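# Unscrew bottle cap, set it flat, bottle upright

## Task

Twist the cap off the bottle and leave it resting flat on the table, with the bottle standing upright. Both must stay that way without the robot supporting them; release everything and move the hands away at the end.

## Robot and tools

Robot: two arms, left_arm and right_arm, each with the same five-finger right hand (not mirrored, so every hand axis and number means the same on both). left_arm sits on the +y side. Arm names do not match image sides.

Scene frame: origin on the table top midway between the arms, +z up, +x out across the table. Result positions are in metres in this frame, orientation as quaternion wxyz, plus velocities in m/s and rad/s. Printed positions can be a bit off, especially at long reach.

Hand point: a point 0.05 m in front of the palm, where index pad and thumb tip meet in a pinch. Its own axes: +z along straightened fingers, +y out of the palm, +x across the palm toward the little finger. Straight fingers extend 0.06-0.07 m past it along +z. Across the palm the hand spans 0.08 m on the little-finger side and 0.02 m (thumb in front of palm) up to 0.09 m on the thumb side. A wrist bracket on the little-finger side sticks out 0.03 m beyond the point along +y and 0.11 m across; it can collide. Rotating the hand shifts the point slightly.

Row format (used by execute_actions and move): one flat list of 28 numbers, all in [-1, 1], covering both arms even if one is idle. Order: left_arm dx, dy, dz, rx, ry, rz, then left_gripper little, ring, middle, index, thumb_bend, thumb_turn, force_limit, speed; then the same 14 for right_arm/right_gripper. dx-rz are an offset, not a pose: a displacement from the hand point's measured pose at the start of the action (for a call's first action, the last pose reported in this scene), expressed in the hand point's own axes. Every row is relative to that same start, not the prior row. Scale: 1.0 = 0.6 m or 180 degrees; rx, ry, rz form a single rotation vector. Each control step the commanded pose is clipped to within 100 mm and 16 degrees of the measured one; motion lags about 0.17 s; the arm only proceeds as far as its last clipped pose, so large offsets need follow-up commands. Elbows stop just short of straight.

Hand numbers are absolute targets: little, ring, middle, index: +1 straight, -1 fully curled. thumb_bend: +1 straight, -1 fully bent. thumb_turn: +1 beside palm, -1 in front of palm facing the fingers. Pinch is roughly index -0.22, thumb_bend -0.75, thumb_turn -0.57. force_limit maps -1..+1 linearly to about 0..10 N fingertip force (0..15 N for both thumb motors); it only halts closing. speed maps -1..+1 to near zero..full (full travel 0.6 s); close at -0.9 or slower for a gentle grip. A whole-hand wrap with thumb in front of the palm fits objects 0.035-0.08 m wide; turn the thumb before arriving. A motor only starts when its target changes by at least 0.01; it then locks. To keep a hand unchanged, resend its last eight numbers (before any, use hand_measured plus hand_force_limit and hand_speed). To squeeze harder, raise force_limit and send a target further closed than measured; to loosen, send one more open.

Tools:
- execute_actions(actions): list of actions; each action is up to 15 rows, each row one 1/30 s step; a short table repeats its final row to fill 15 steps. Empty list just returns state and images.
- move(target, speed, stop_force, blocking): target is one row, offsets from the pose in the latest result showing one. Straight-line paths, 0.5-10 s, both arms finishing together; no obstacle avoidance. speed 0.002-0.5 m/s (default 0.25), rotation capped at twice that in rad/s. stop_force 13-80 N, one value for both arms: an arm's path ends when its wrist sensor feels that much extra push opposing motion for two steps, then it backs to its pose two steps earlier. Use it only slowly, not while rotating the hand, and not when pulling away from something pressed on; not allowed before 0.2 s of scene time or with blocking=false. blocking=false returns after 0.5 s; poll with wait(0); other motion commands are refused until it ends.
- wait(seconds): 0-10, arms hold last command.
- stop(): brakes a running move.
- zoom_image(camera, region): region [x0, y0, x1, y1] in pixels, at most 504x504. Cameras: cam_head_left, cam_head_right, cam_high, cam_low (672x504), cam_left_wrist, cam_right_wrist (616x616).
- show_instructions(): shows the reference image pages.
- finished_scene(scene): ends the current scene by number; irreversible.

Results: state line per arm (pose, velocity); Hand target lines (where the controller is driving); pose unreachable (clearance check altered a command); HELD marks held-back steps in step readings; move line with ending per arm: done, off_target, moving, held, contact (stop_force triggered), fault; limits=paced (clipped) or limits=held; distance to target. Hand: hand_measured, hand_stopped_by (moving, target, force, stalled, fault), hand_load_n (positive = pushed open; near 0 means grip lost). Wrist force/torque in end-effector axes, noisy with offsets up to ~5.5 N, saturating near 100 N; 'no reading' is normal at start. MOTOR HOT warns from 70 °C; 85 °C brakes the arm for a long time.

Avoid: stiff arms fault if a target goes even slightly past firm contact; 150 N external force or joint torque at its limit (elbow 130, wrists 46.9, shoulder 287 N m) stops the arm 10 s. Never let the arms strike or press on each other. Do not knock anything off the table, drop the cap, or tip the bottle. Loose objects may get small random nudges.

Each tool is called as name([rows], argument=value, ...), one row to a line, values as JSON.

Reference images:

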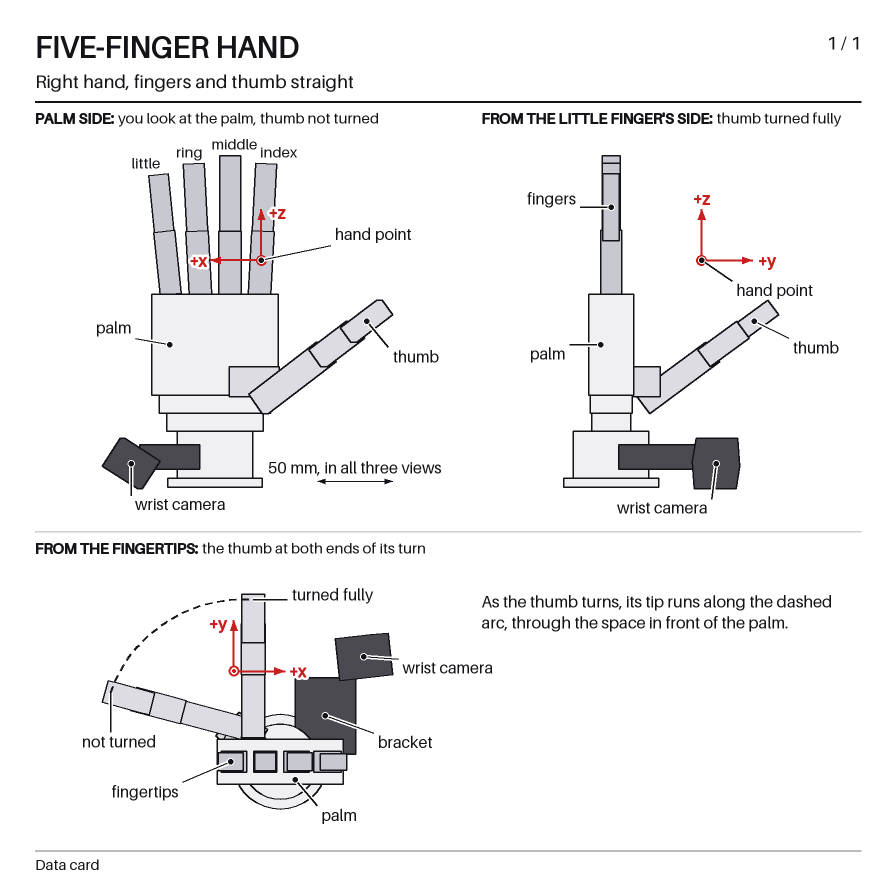

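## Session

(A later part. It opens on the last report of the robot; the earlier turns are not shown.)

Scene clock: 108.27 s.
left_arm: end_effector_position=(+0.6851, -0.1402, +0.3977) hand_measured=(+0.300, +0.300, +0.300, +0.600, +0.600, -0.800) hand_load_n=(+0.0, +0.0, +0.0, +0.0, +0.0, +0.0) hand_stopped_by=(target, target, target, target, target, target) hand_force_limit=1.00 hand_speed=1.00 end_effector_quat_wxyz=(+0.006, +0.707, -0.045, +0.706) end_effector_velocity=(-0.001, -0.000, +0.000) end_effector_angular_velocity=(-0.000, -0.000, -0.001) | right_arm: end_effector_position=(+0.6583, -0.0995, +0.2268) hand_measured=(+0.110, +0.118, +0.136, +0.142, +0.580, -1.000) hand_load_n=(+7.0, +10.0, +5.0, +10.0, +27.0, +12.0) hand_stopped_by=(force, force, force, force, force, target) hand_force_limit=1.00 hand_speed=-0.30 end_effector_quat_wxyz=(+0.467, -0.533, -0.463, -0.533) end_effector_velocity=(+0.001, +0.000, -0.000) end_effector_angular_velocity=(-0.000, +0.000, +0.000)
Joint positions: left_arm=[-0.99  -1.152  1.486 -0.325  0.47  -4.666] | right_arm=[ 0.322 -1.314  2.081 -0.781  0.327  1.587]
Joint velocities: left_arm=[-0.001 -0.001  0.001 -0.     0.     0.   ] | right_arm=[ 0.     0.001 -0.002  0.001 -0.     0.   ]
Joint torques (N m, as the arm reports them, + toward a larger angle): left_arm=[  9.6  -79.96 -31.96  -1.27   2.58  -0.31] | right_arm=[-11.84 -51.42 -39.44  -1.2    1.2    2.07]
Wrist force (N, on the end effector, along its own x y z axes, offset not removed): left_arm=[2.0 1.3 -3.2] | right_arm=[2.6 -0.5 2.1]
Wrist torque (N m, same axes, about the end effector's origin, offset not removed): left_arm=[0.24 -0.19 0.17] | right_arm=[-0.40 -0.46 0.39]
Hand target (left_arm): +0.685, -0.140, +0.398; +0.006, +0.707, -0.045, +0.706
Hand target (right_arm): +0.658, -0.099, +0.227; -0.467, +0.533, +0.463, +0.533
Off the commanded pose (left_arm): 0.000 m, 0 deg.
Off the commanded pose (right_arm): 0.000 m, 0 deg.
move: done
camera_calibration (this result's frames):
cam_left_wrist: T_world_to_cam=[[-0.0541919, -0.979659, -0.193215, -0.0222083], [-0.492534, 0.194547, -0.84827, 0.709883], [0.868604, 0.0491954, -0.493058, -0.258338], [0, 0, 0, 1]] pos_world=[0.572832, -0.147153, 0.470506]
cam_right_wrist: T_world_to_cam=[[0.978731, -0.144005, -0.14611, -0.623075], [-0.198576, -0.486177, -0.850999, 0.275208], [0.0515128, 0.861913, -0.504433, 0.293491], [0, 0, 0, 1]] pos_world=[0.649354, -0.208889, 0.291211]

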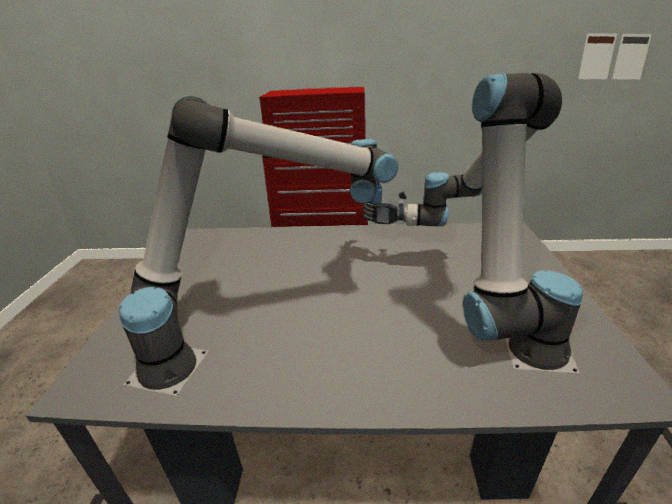

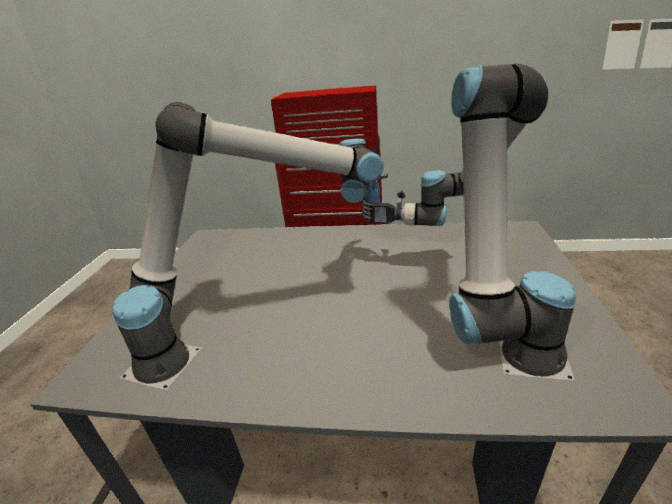

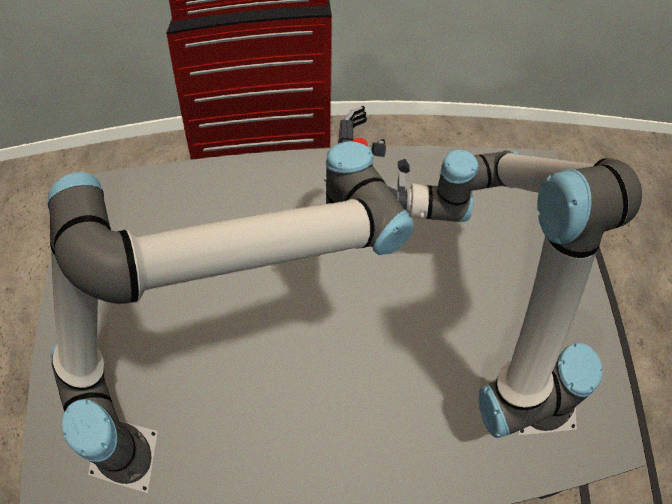

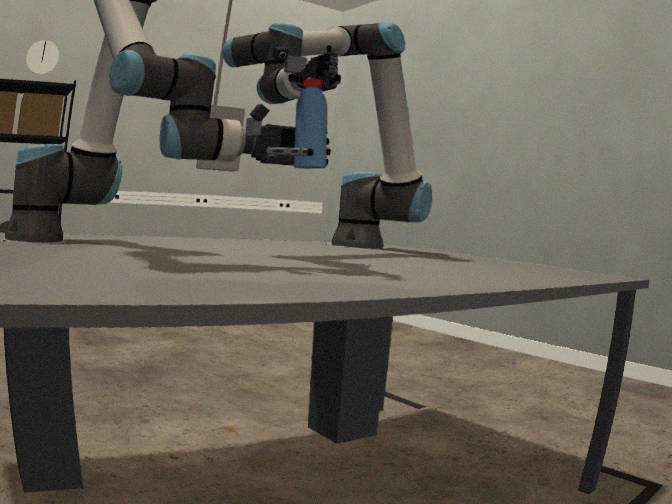

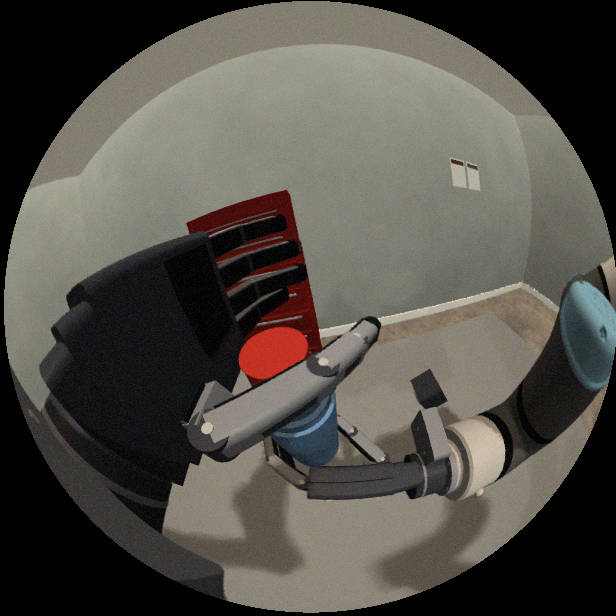

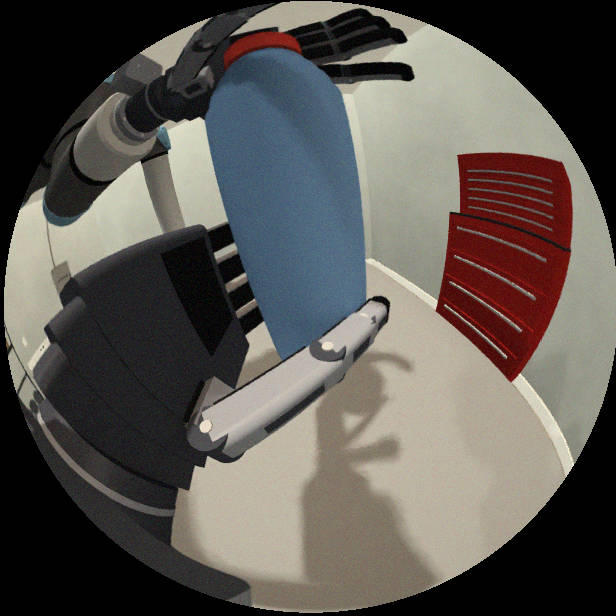

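move(target=[0.001,0.027,-0.082,-0.416,0,0,0.3,0.3,0.3,0.6,0.6,-0.8,1,1,0,0,0,0,0,0,-1,-1,-1,-1,-1,-1,1,-0.3], speed=0.5)

move(target=[0,0,0,0,0,0,0.3,0.3,0.3,-1,-1,-0.8,1,0,0,0,0,0,0,0,-1,-1,-1,-1,-1,-1,1,-0.3])

move(target=[0,-0.044,0.013,0.208,0,0,0.3,0.3,0.3,-1,-1,-0.8,1,0,0,0,0,0,0,0,-1,-1,-1,-1,-1,-1,1,-0.3], speed=0.4)

move(target=[0,-0.044,0.013,0.208,0,0,0.3,0.3,0.3,-1,-1,-0.8,1,0,0,0,0,0,0,0,-1,-1,-1,-1,-1,-1,1,-0.3], speed=0.4)

move(target=[0.006,0,0,0,0,0,0.3,0.3,0.3,-1,-1,-0.8,1,0,0,0,0,0,0,0,-1,-1,-1,-1,-1,-1,1,-0.3], speed=0.02)

Scene clock: 110.67 s.
left_arm: end_effector_position=(+0.6349, -0.1530, +0.3976) hand_measured=(+0.300, +0.300, +0.300, +0.600, +0.600, -0.800) hand_load_n=(+0.0, +0.0, +0.0, +0.0, +0.0, +0.0) hand_stopped_by=(target, target, target, target, target, target) hand_force_limit=1.00 hand_speed=1.00 end_effector_quat_wxyz=(+0.434, +0.559, -0.464, +0.533) end_effector_velocity=(-0.000, -0.002, -0.001) end_effector_angular_velocity=(+0.003, +0.002, -0.016) | right_arm: end_effector_position=(+0.6583, -0.0995, +0.2268) hand_measured=(+0.110, +0.118, +0.136, +0.142, +0.580, -1.000) hand_load_n=(+7.0, +10.0, +5.0, +10.0, +27.0, +12.0) hand_stopped_by=(force, force, force, force, force, target) hand_force_limit=1.00 hand_speed=-0.30 end_effector_quat_wxyz=(+0.467, -0.533, -0.463, -0.533) end_effector_velocity=(+0.000, -0.000, -0.000) end_effector_angular_velocity=(-0.000, +0.001, +0.000)
Joint positions: left_arm=[-0.635 -1.101  1.392 -0.226  2.128 -4.669] | right_arm=[ 0.322 -1.314  2.081 -0.781  0.327  1.587]
Joint velocities: left_arm=[ 0.002  0.008 -0.012  0.008  0.018  0.002] | right_arm=[-0.     0.001  0.     0.    -0.    -0.   ]
Joint torques (N m, as the arm reports them, + toward a larger angle): left_arm=[ 11.48 -66.74 -50.49   0.5    3.02   1.27] | right_arm=[-10.48 -50.46 -40.11  -1.22   1.07   2.67]
Wrist force (N, on the end effector, along its own x y z axes, offset not removed): left_arm=[-0.9 0.5 -3.3] | right_arm=[5.9 -6.1 0.1]
Wrist torque (N m, same axes, about the end effector's origin, offset not removed): left_arm=[0.06 0.30 0.03] | right_arm=[-1.11 -0.87 0.42]
Hand target (left_arm): +0.635, -0.153, +0.398; +0.435, +0.558, -0.464, +0.533
Hand target (right_arm): +0.658, -0.099, +0.227; -0.467, +0.533, +0.463, +0.533
Off the commanded pose (left_arm): 0.000 m, 0 deg.
Off the commanded pose (right_arm): 0.000 m, 0 deg.
move: done
camera_calibration (this result's frames):
cam_left_wrist: T_world_to_cam=[[-0.968429, -0.199567, -0.149391, 0.644966], [0.0121674, 0.560715, -0.827919, 0.415013], [0.248991, -0.803599, -0.540585, 0.0677326], [0, 0, 0, 1]] pos_world=[0.602689, -0.0495602, 0.476564]
cam_right_wrist: T_world_to_cam=[[0.978731, -0.144005, -0.14611, -0.623075], [-0.198576, -0.486177, -0.850999, 0.275208], [0.0515127, 0.861913, -0.504433, 0.29349], [0, 0, 0, 1]] pos_world=[0.649354, -0.208889, 0.29121]

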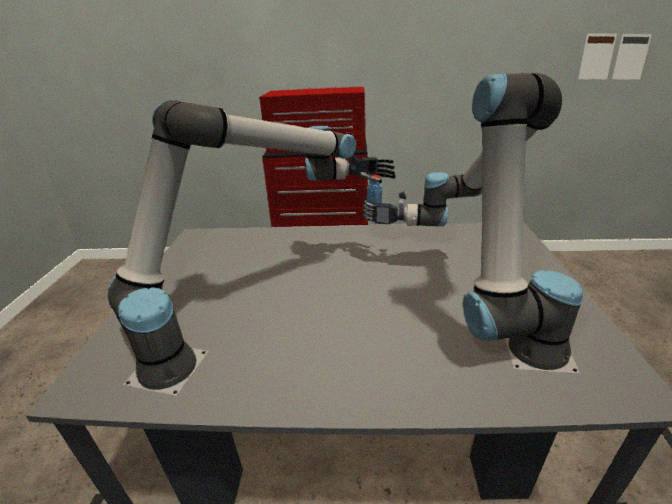

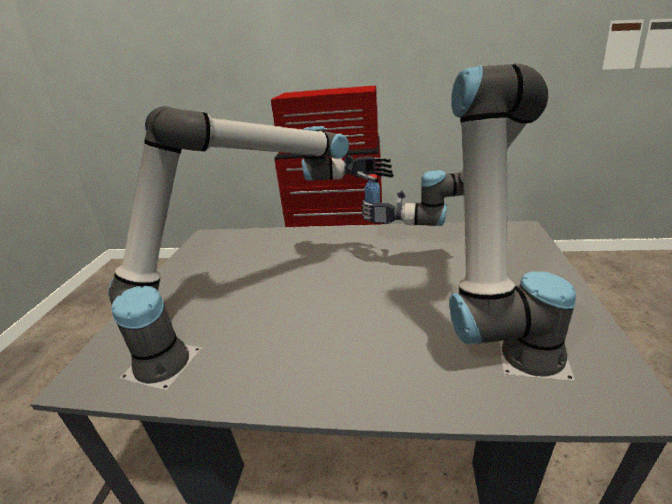

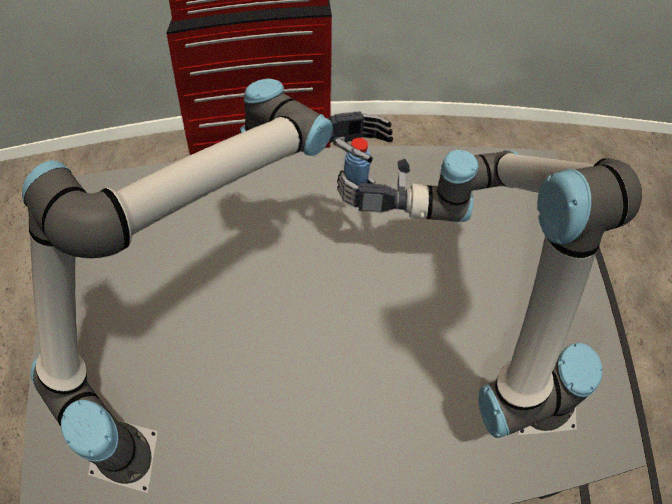

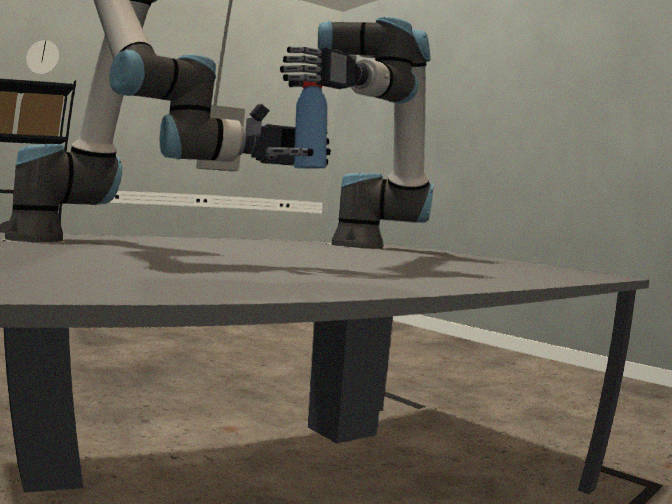

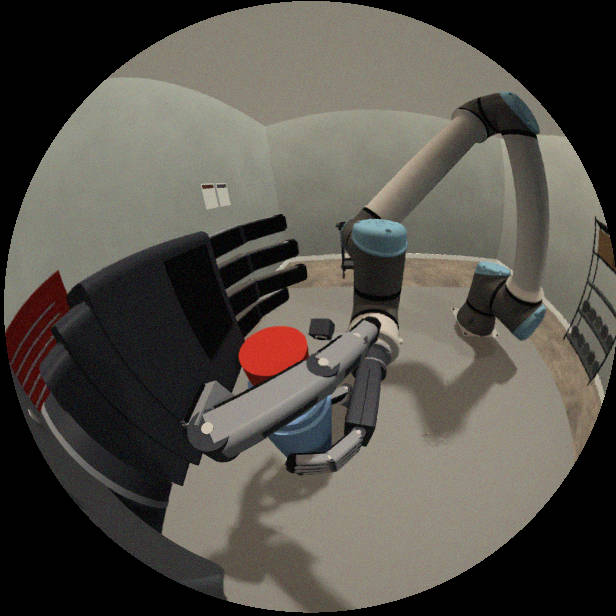

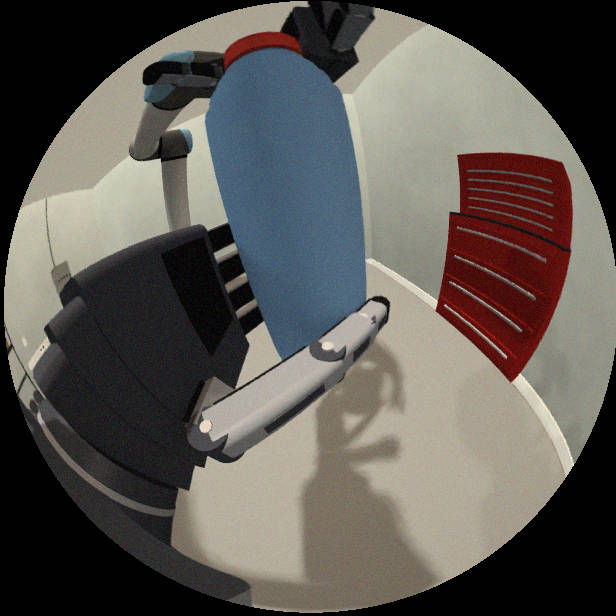

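Scene clock: 111.80 s.
left_arm: end_effector_position=(+0.6349, -0.1530, +0.3976) hand_measured=(+0.300, +0.300, +0.300, -0.664, -0.244, -0.800) hand_load_n=(+0.0, +0.0, +0.0, +12.0, +14.5, -0.5) hand_stopped_by=(target, target, target, force, force, target) hand_force_limit=1.00 hand_speed=0.00 end_effector_quat_wxyz=(+0.434, +0.559, -0.464, +0.533) end_effector_velocity=(-0.000, +0.000, +0.001) end_effector_angular_velocity=(-0.000, -0.000, -0.000) | right_arm: end_effector_position=(+0.6583, -0.0995, +0.2268) hand_measured=(+0.110, +0.118, +0.136, +0.142, +0.580, -1.000) hand_load_n=(+12.0, +13.5, +5.5, +7.5, +27.5, +7.0) hand_stopped_by=(force, force, force, force, force, target) hand_force_limit=1.00 hand_speed=-0.30 end_effector_quat_wxyz=(+0.467, -0.533, -0.463, -0.533) end_effector_velocity=(+0.001, -0.000, +0.001) end_effector_angular_velocity=(+0.000, -0.001, -0.001)
Joint positions: left_arm=[-0.635 -1.101  1.392 -0.226  2.128 -4.669] | right_arm=[ 0.322 -1.314  2.081 -0.781  0.327  1.587]
Joint velocities: left_arm=[ 0.    -0.001 -0.     0.001  0.     0.   ] | right_arm=[-0.    -0.001 -0.001  0.002  0.001 -0.   ]
Joint torques (N m, as the arm reports them, + toward a larger angle): left_arm=[ -4.31 -82.88 -32.58  -0.92  -2.97  -1.72] | right_arm=[-13.31 -53.33 -39.89  -1.26   1.09   2.44]
Wrist force (N, on the end effector, along its own x y z axes, offset not removed): left_arm=[2.5 0.5 4.4] | right_arm=[0.7 -0.4 1.7]
Wrist torque (N m, same axes, about the end effector's origin, offset not removed): left_arm=[-0.37 0.04 0.09] | right_arm=[0.16 -1.49 0.52]
Hand target (left_arm): +0.635, -0.153, +0.398; +0.434, +0.559, -0.464, +0.533
Hand target (right_arm): +0.658, -0.099, +0.227; -0.467, +0.533, +0.463, +0.533
Off the commanded pose (left_arm): 0.000 m, 0 deg.
Off the commanded pose (right_arm): 0.000 m, 0 deg.
move: done
camera_calibration (this result's frames):
cam_left_wrist: T_world_to_cam=[[-0.968424, -0.199558, -0.149434, 0.644978], [0.0122277, 0.560657, -0.827958, 0.415014], [0.249007, -0.803642, -0.540514, 0.0676845], [0, 0, 0, 1]] pos_world=[0.602684, -0.0495759, 0.47658]
cam_right_wrist: T_world_to_cam=[[0.978731, -0.144005, -0.14611, -0.623075], [-0.198575, -0.486178, -0.850999, 0.275208], [0.0515126, 0.861913, -0.504433, 0.293491], [0, 0, 0, 1]] pos_world=[0.649354, -0.208889, 0.29121]

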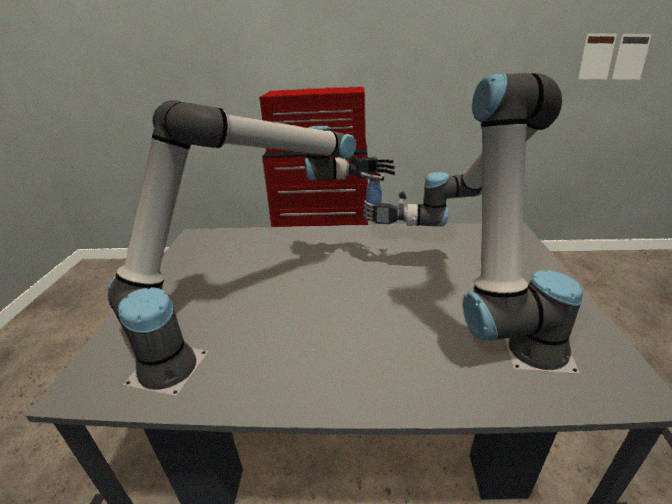

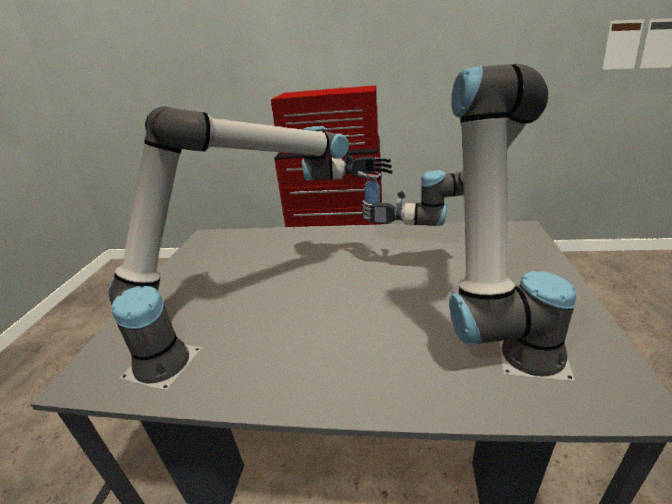

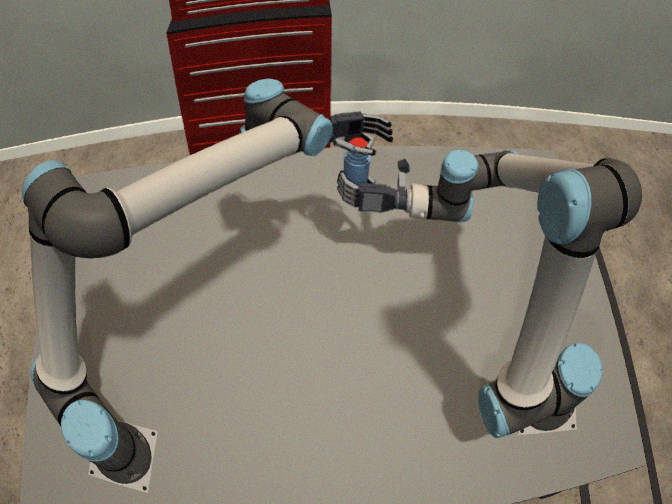

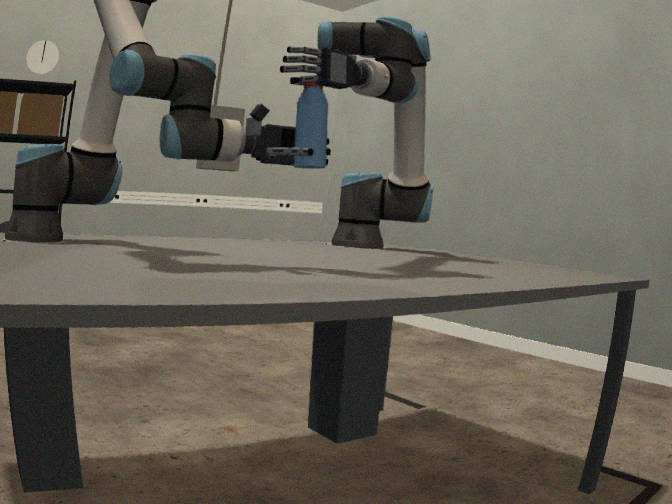

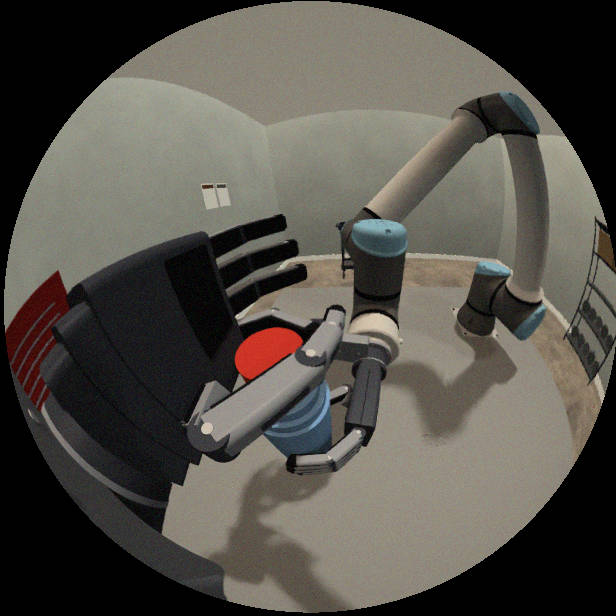

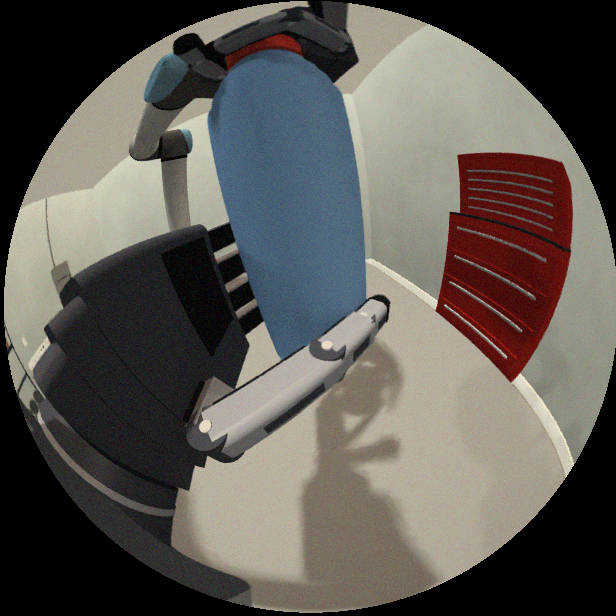

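Scene clock: 113.30 s.
left_arm: end_effector_position=(+0.6622, -0.1552, +0.3974) hand_measured=(+0.300, +0.300, +0.300, -0.664, -0.244, -0.800) hand_load_n=(+0.0, +0.0, +0.0, +12.0, +15.0, -1.0) hand_stopped_by=(target, target, target, force, force, target) hand_force_limit=1.00 hand_speed=0.00 end_effector_quat_wxyz=(+0.233, +0.668, -0.269, +0.654) end_effector_velocity=(+0.001, -0.001, -0.001) end_effector_angular_velocity=(+0.001, -0.001, +0.016) | right_arm: end_effector_position=(+0.6583, -0.0995, +0.2268) hand_measured=(+0.110, +0.118, +0.136, +0.140, +0.580, -1.000) hand_load_n=(+12.0, +13.5, +5.5, +7.5, +27.0, +7.5) hand_stopped_by=(force, force, force, force, force, target) hand_force_limit=1.00 hand_speed=-0.30 end_effector_quat_wxyz=(+0.467, -0.533, -0.463, -0.533) end_effector_velocity=(+0.001, +0.000, +0.000) end_effector_angular_velocity=(+0.000, -0.001, -0.000)
Joint positions: left_arm=[-0.82  -1.223  1.573 -0.312  1.293 -4.683] | right_arm=[ 0.322 -1.314  2.081 -0.781  0.327  1.587]
Joint velocities: left_arm=[-0.005  0.002 -0.001 -0.001 -0.022  0.   ] | right_arm=[-0.     0.    -0.001 -0.001  0.    -0.   ]
Joint torques (N m, as the arm reports them, + toward a larger angle): left_arm=[ -8.52 -56.3  -40.62  -1.73  -3.1    1.91] | right_arm=[-10.92 -48.28 -40.15  -1.63   1.3    2.08]
Wrist force (N, on the end effector, along its own x y z axes, offset not removed): left_arm=[3.5 1.8 3.2] | right_arm=[-0.8 -5.7 3.1]
Wrist torque (N m, same axes, about the end effector's origin, offset not removed): left_arm=[-0.36 0.21 -0.02] | right_arm=[-0.47 -1.22 -0.40]
Hand target (left_arm): +0.662, -0.155, +0.397; +0.232, +0.668, -0.268, +0.654
Hand target (right_arm): +0.658, -0.099, +0.227; -0.467, +0.533, +0.463, +0.533
Off the commanded pose (left_arm): 0.000 m, 0 deg.
Off the commanded pose (right_arm): 0.000 m, 0 deg.
move: done
camera_calibration (this result's frames):
cam_left_wrist: T_world_to_cam=[[-0.644284, -0.74337, -0.17972, 0.383882], [-0.301895, 0.463116, -0.833296, 0.610693], [0.702679, -0.482622, -0.522798, -0.198695], [0, 0, 0, 1]] pos_world=[0.571313, -0.0933499, 0.474002]
cam_right_wrist: T_world_to_cam=[[0.978731, -0.144005, -0.14611, -0.623075], [-0.198575, -0.486178, -0.850999, 0.275208], [0.0515124, 0.861913, -0.504433, 0.293491], [0, 0, 0, 1]] pos_world=[0.649354, -0.208889, 0.29121]

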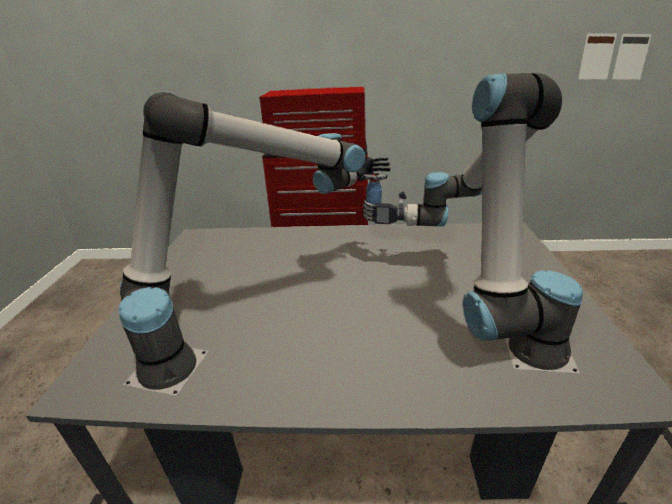

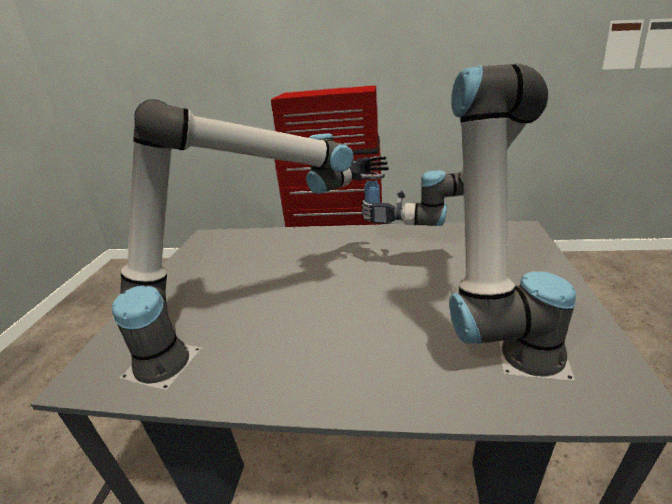

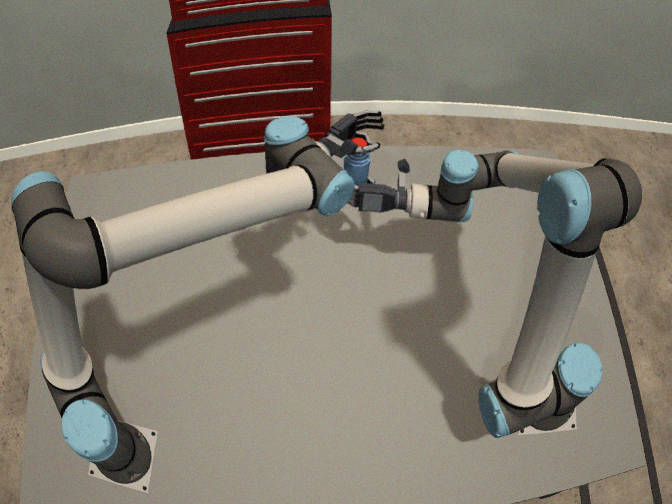

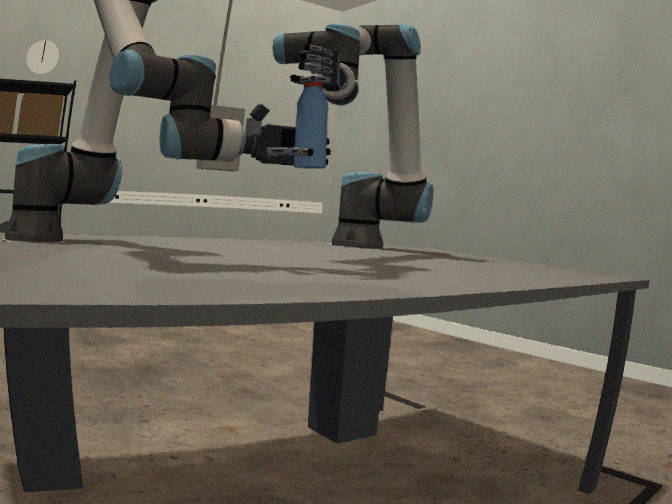

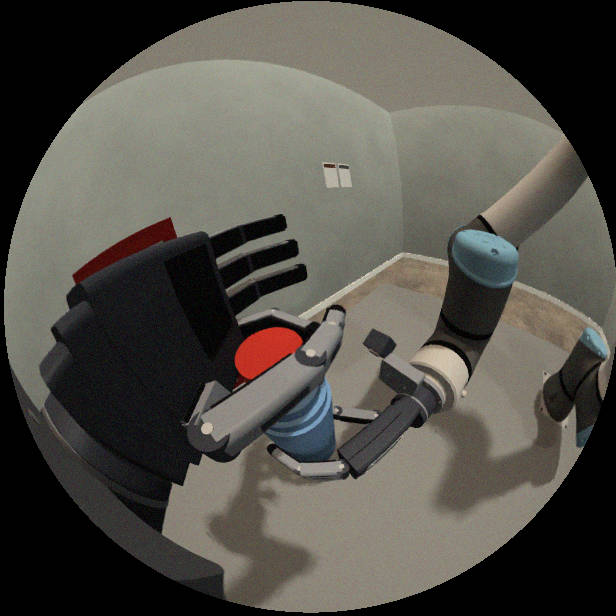

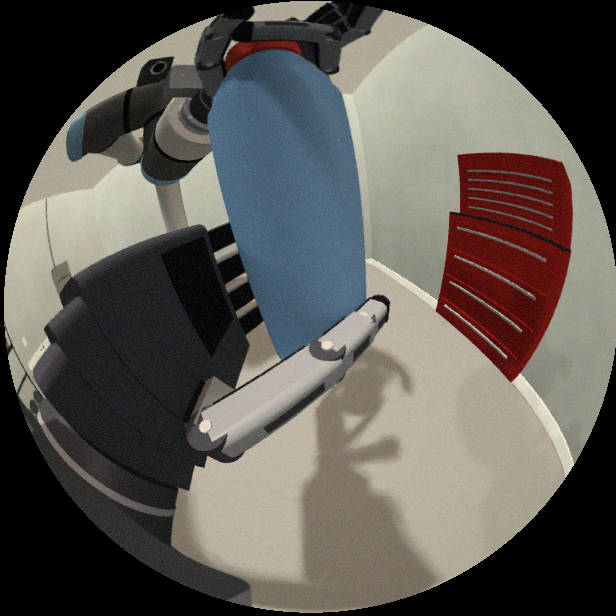

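Scene clock: 114.80 s.
left_arm: end_effector_position=(+0.6854, -0.1406, +0.3981) hand_measured=(+0.300, +0.300, +0.300, -0.664, -0.244, -0.800) hand_load_n=(+0.0, +0.0, +0.0, +11.0, +15.0, -0.5) hand_stopped_by=(target, target, target, force, force, target) hand_force_limit=1.00 hand_speed=0.00 end_effector_quat_wxyz=(+0.007, +0.707, -0.045, +0.706) end_effector_velocity=(+0.001, -0.001, +0.001) end_effector_angular_velocity=(-0.002, -0.001, +0.015) | right_arm: end_effector_position=(+0.6583, -0.0995, +0.2268) hand_measured=(+0.110, +0.118, +0.136, +0.140, +0.580, -1.000) hand_load_n=(+10.0, +12.0, +5.5, +8.0, +27.5, +8.5) hand_stopped_by=(force, force, force, force, force, target) hand_force_limit=1.00 hand_speed=-0.30 end_effector_quat_wxyz=(+0.467, -0.533, -0.463, -0.533) end_effector_velocity=(+0.000, +0.000, +0.000) end_effector_angular_velocity=(+0.000, -0.001, -0.000)
Joint positions: left_arm=[-0.989 -1.152  1.485 -0.324  0.473 -4.666] | right_arm=[ 0.322 -1.314  2.081 -0.781  0.327  1.587]
Joint velocities: left_arm=[-0.003  0.004 -0.008  0.    -0.017  0.001] | right_arm=[ 0.  0. -0. -0.  0. -0.]
Joint torques (N m, as the arm reports them, + toward a larger angle): left_arm=[-10.18 -62.77 -49.85   1.24  -3.42   1.5 ] | right_arm=[-10.   -50.96 -39.7   -1.54   1.12   2.05]
Wrist force (N, on the end effector, along its own x y z axes, offset not removed): left_arm=[-3.0 3.5 -2.2] | right_arm=[4.6 -3.7 2.7]
Wrist torque (N m, same axes, about the end effector's origin, offset not removed): left_arm=[0.20 0.56 -0.11] | right_arm=[-0.64 -0.96 -0.03]
Hand target (left_arm): +0.686, -0.141, +0.398; +0.006, +0.707, -0.045, +0.706
Hand target (right_arm): +0.658, -0.099, +0.227; -0.467, +0.533, +0.463, +0.533
Off the commanded pose (left_arm): 0.000 m, 0 deg.
Off the commanded pose (right_arm): 0.000 m, 0 deg.
move: done
camera_calibration (this result's frames):
cam_left_wrist: T_world_to_cam=[[-0.0561029, -0.97959, -0.193017, -0.0211914], [-0.492283, 0.195329, -0.848236, 0.710351], [0.868625, 0.0474306, -0.493194, -0.258547], [0, 0, 0, 1]] pos_world=[0.573086, -0.147248, 0.470941]
cam_right_wrist: T_world_to_cam=[[0.978731, -0.144005, -0.14611, -0.623075], [-0.198575, -0.486178, -0.850999, 0.275208], [0.0515129, 0.861913, -0.504433, 0.29349], [0, 0, 0, 1]] pos_world=[0.649354, -0.208889, 0.291211]

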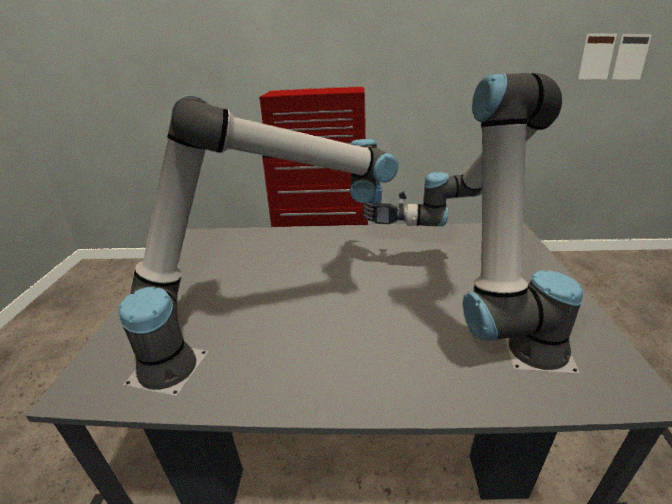

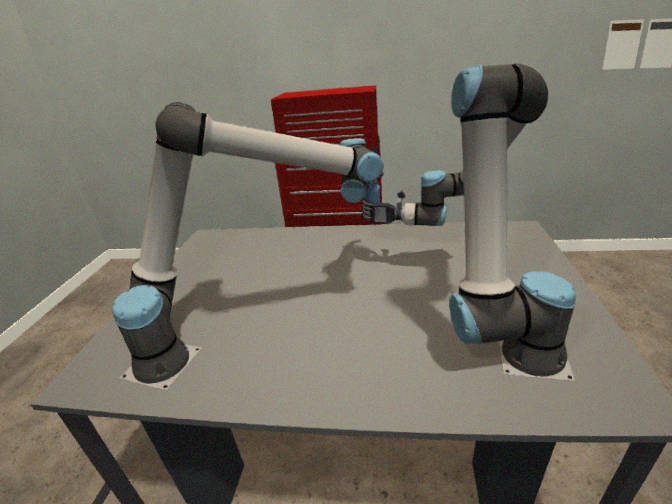

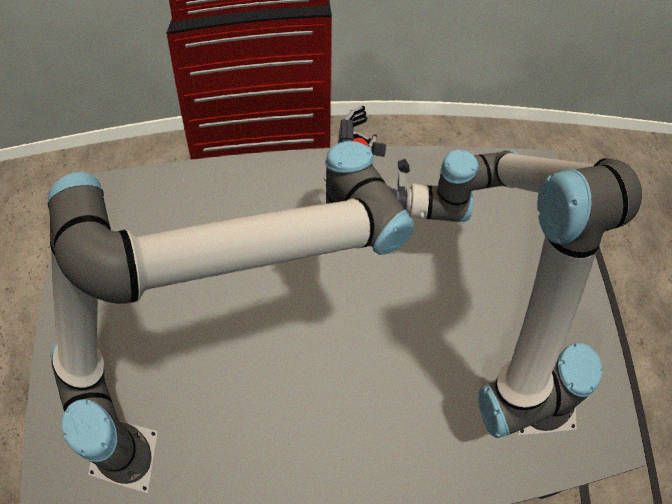

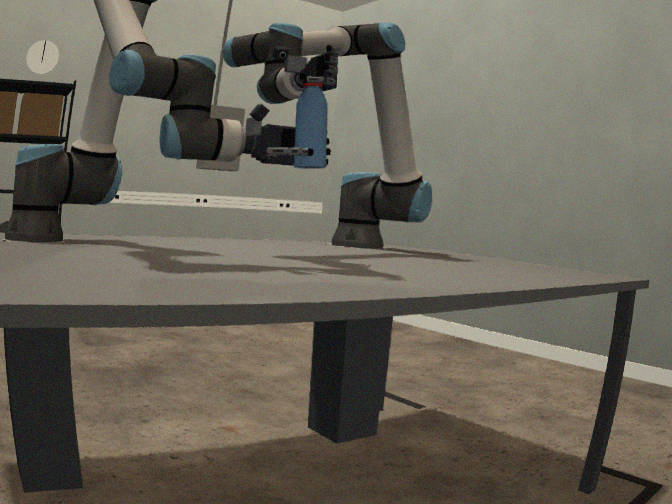

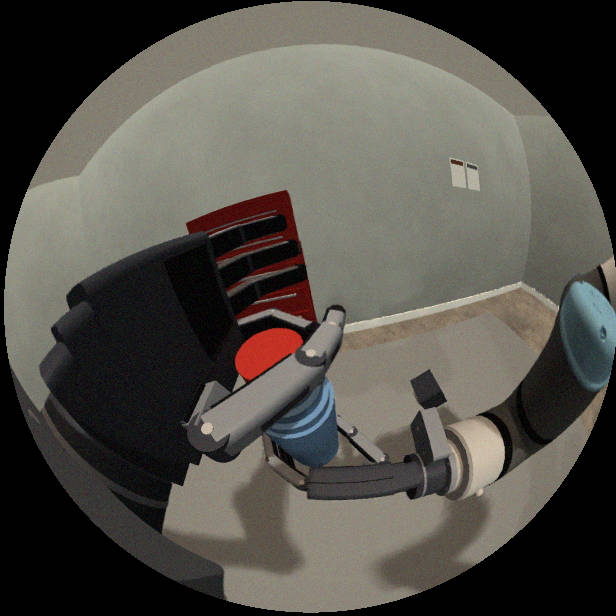

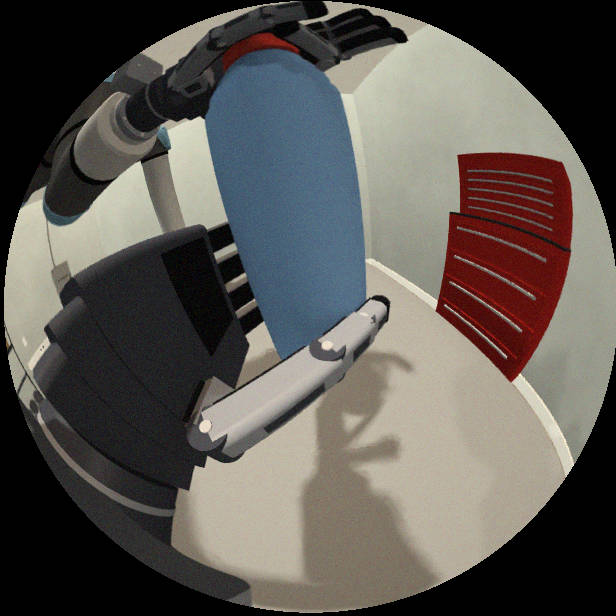

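Scene clock: 115.50 s.
left_arm: end_effector_position=(+0.6854, -0.1407, +0.4015) hand_measured=(+0.300, +0.300, +0.300, -0.664, -0.244, -0.800) hand_load_n=(+0.0, +0.0, +0.0, +11.0, +14.5, -0.5) hand_stopped_by=(target, target, target, force, force, target) hand_force_limit=1.00 hand_speed=0.00 end_effector_quat_wxyz=(+0.007, +0.707, -0.045, +0.706) end_effector_velocity=(+0.000, -0.000, +0.002) end_effector_angular_velocity=(-0.001, -0.000, -0.000) | right_arm: end_effector_position=(+0.6583, -0.0995, +0.2268) hand_measured=(+0.110, +0.118, +0.136, +0.140, +0.580, -1.000) hand_load_n=(+8.5, +11.5, +5.5, +9.0, +27.5, +10.0) hand_stopped_by=(force, force, force, force, force, target) hand_force_limit=1.00 hand_speed=-0.30 end_effector_quat_wxyz=(+0.467, -0.533, -0.463, -0.533) end_effector_velocity=(+0.001, +0.000, -0.000) end_effector_angular_velocity=(-0.000, +0.000, -0.000)
Joint positions: left_arm=[-0.989 -1.153  1.481 -0.319  0.473 -4.666] | right_arm=[ 0.322 -1.314  2.081 -0.781  0.327  1.587]
Joint velocities: left_arm=[ 0.    -0.001 -0.003  0.002  0.    -0.   ] | right_arm=[-0.     0.001 -0.001  0.001 -0.    -0.   ]
Joint torques (N m, as the arm reports them, + toward a larger angle): left_arm=[ -9.3  -79.78 -49.12   1.04   2.21   1.43] | right_arm=[-12.43 -48.31 -39.94  -1.72   1.37   2.24]
Wrist force (N, on the end effector, along its own x y z axes, offset not removed): left_arm=[0.6 2.3 -3.1] | right_arm=[-5.0 -2.1 0.7]
Wrist torque (N m, same axes, about the end effector's origin, offset not removed): left_arm=[0.26 0.05 0.11] | right_arm=[-0.23 0.72 -0.60]
Hand target (left_arm): +0.685, -0.141, +0.402; +0.007, +0.707, -0.045, +0.706
Hand target (right_arm): +0.658, -0.099, +0.227; -0.467, +0.533, +0.463, +0.533
Off the commanded pose (left_arm): 0.000 m, 0 deg.
Off the commanded pose (right_arm): 0.000 m, 0 deg.
move: done
camera_calibration (this result's frames):
cam_left_wrist: T_world_to_cam=[[-0.056067, -0.979589, -0.193035, -0.0207239], [-0.492279, 0.195327, -0.848239, 0.713244], [0.86863, 0.0474689, -0.493182, -0.256898], [0, 0, 0, 1]] pos_world=[0.573102, -0.147422, 0.474304]
cam_right_wrist: T_world_to_cam=[[0.978731, -0.144005, -0.14611, -0.623075], [-0.198575, -0.486178, -0.850999, 0.275208], [0.0515129, 0.861913, -0.504433, 0.29349], [0, 0, 0, 1]] pos_world=[0.649354, -0.208889, 0.291211]

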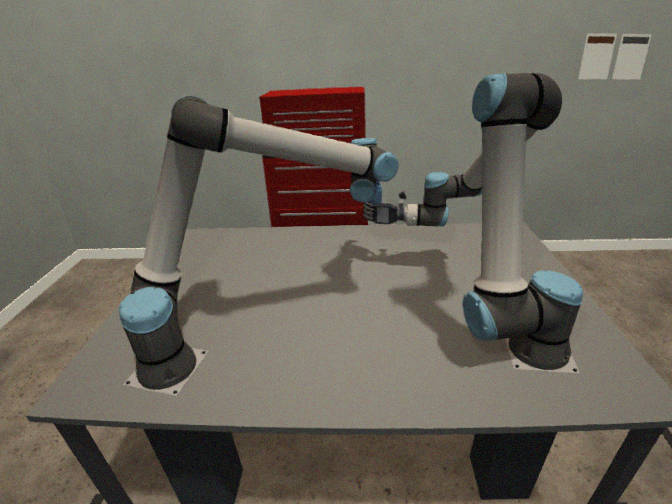

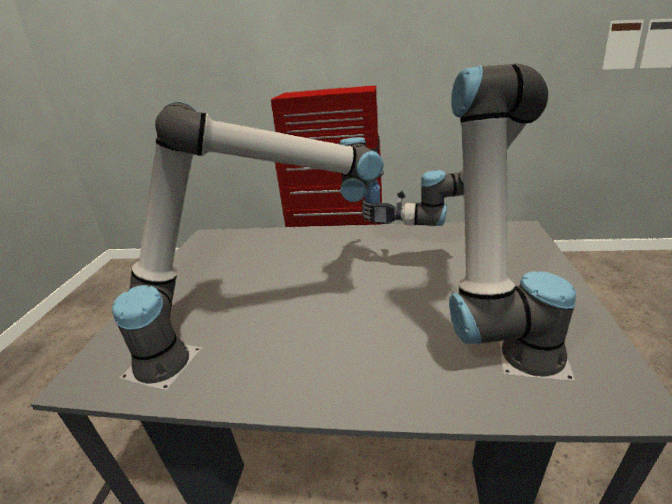

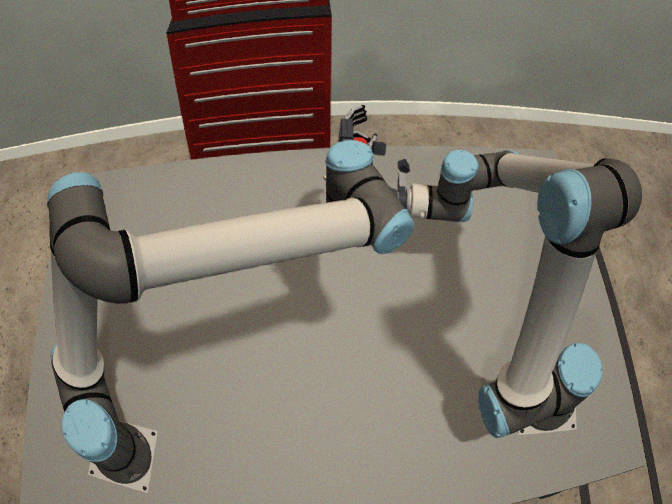

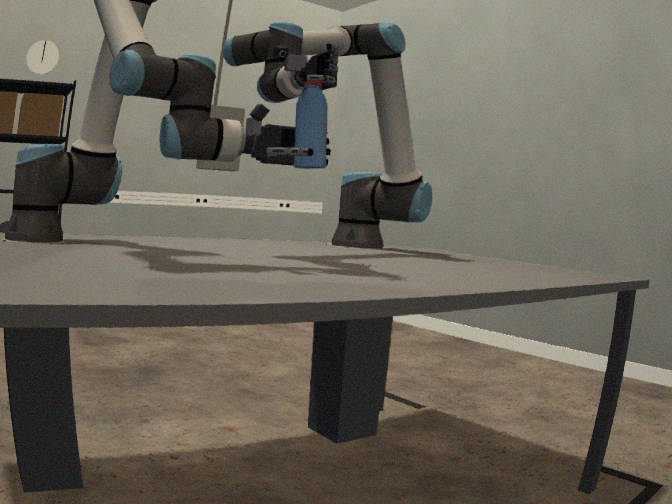

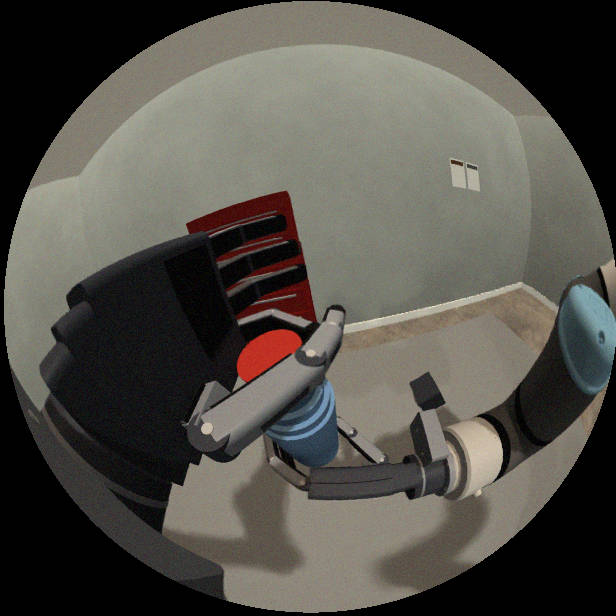

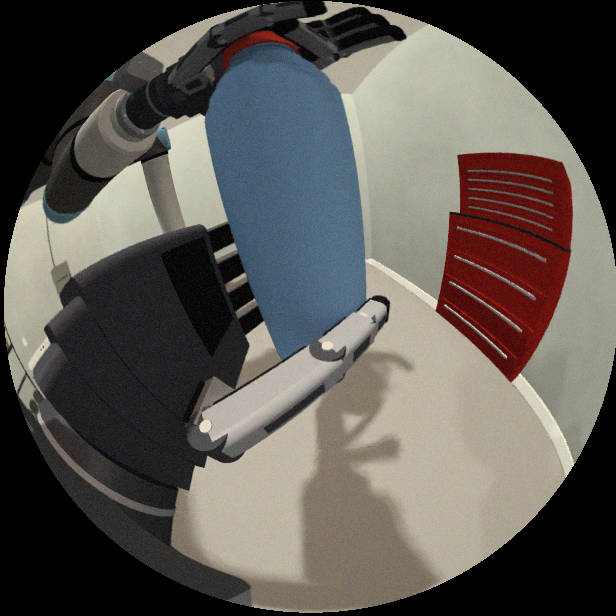

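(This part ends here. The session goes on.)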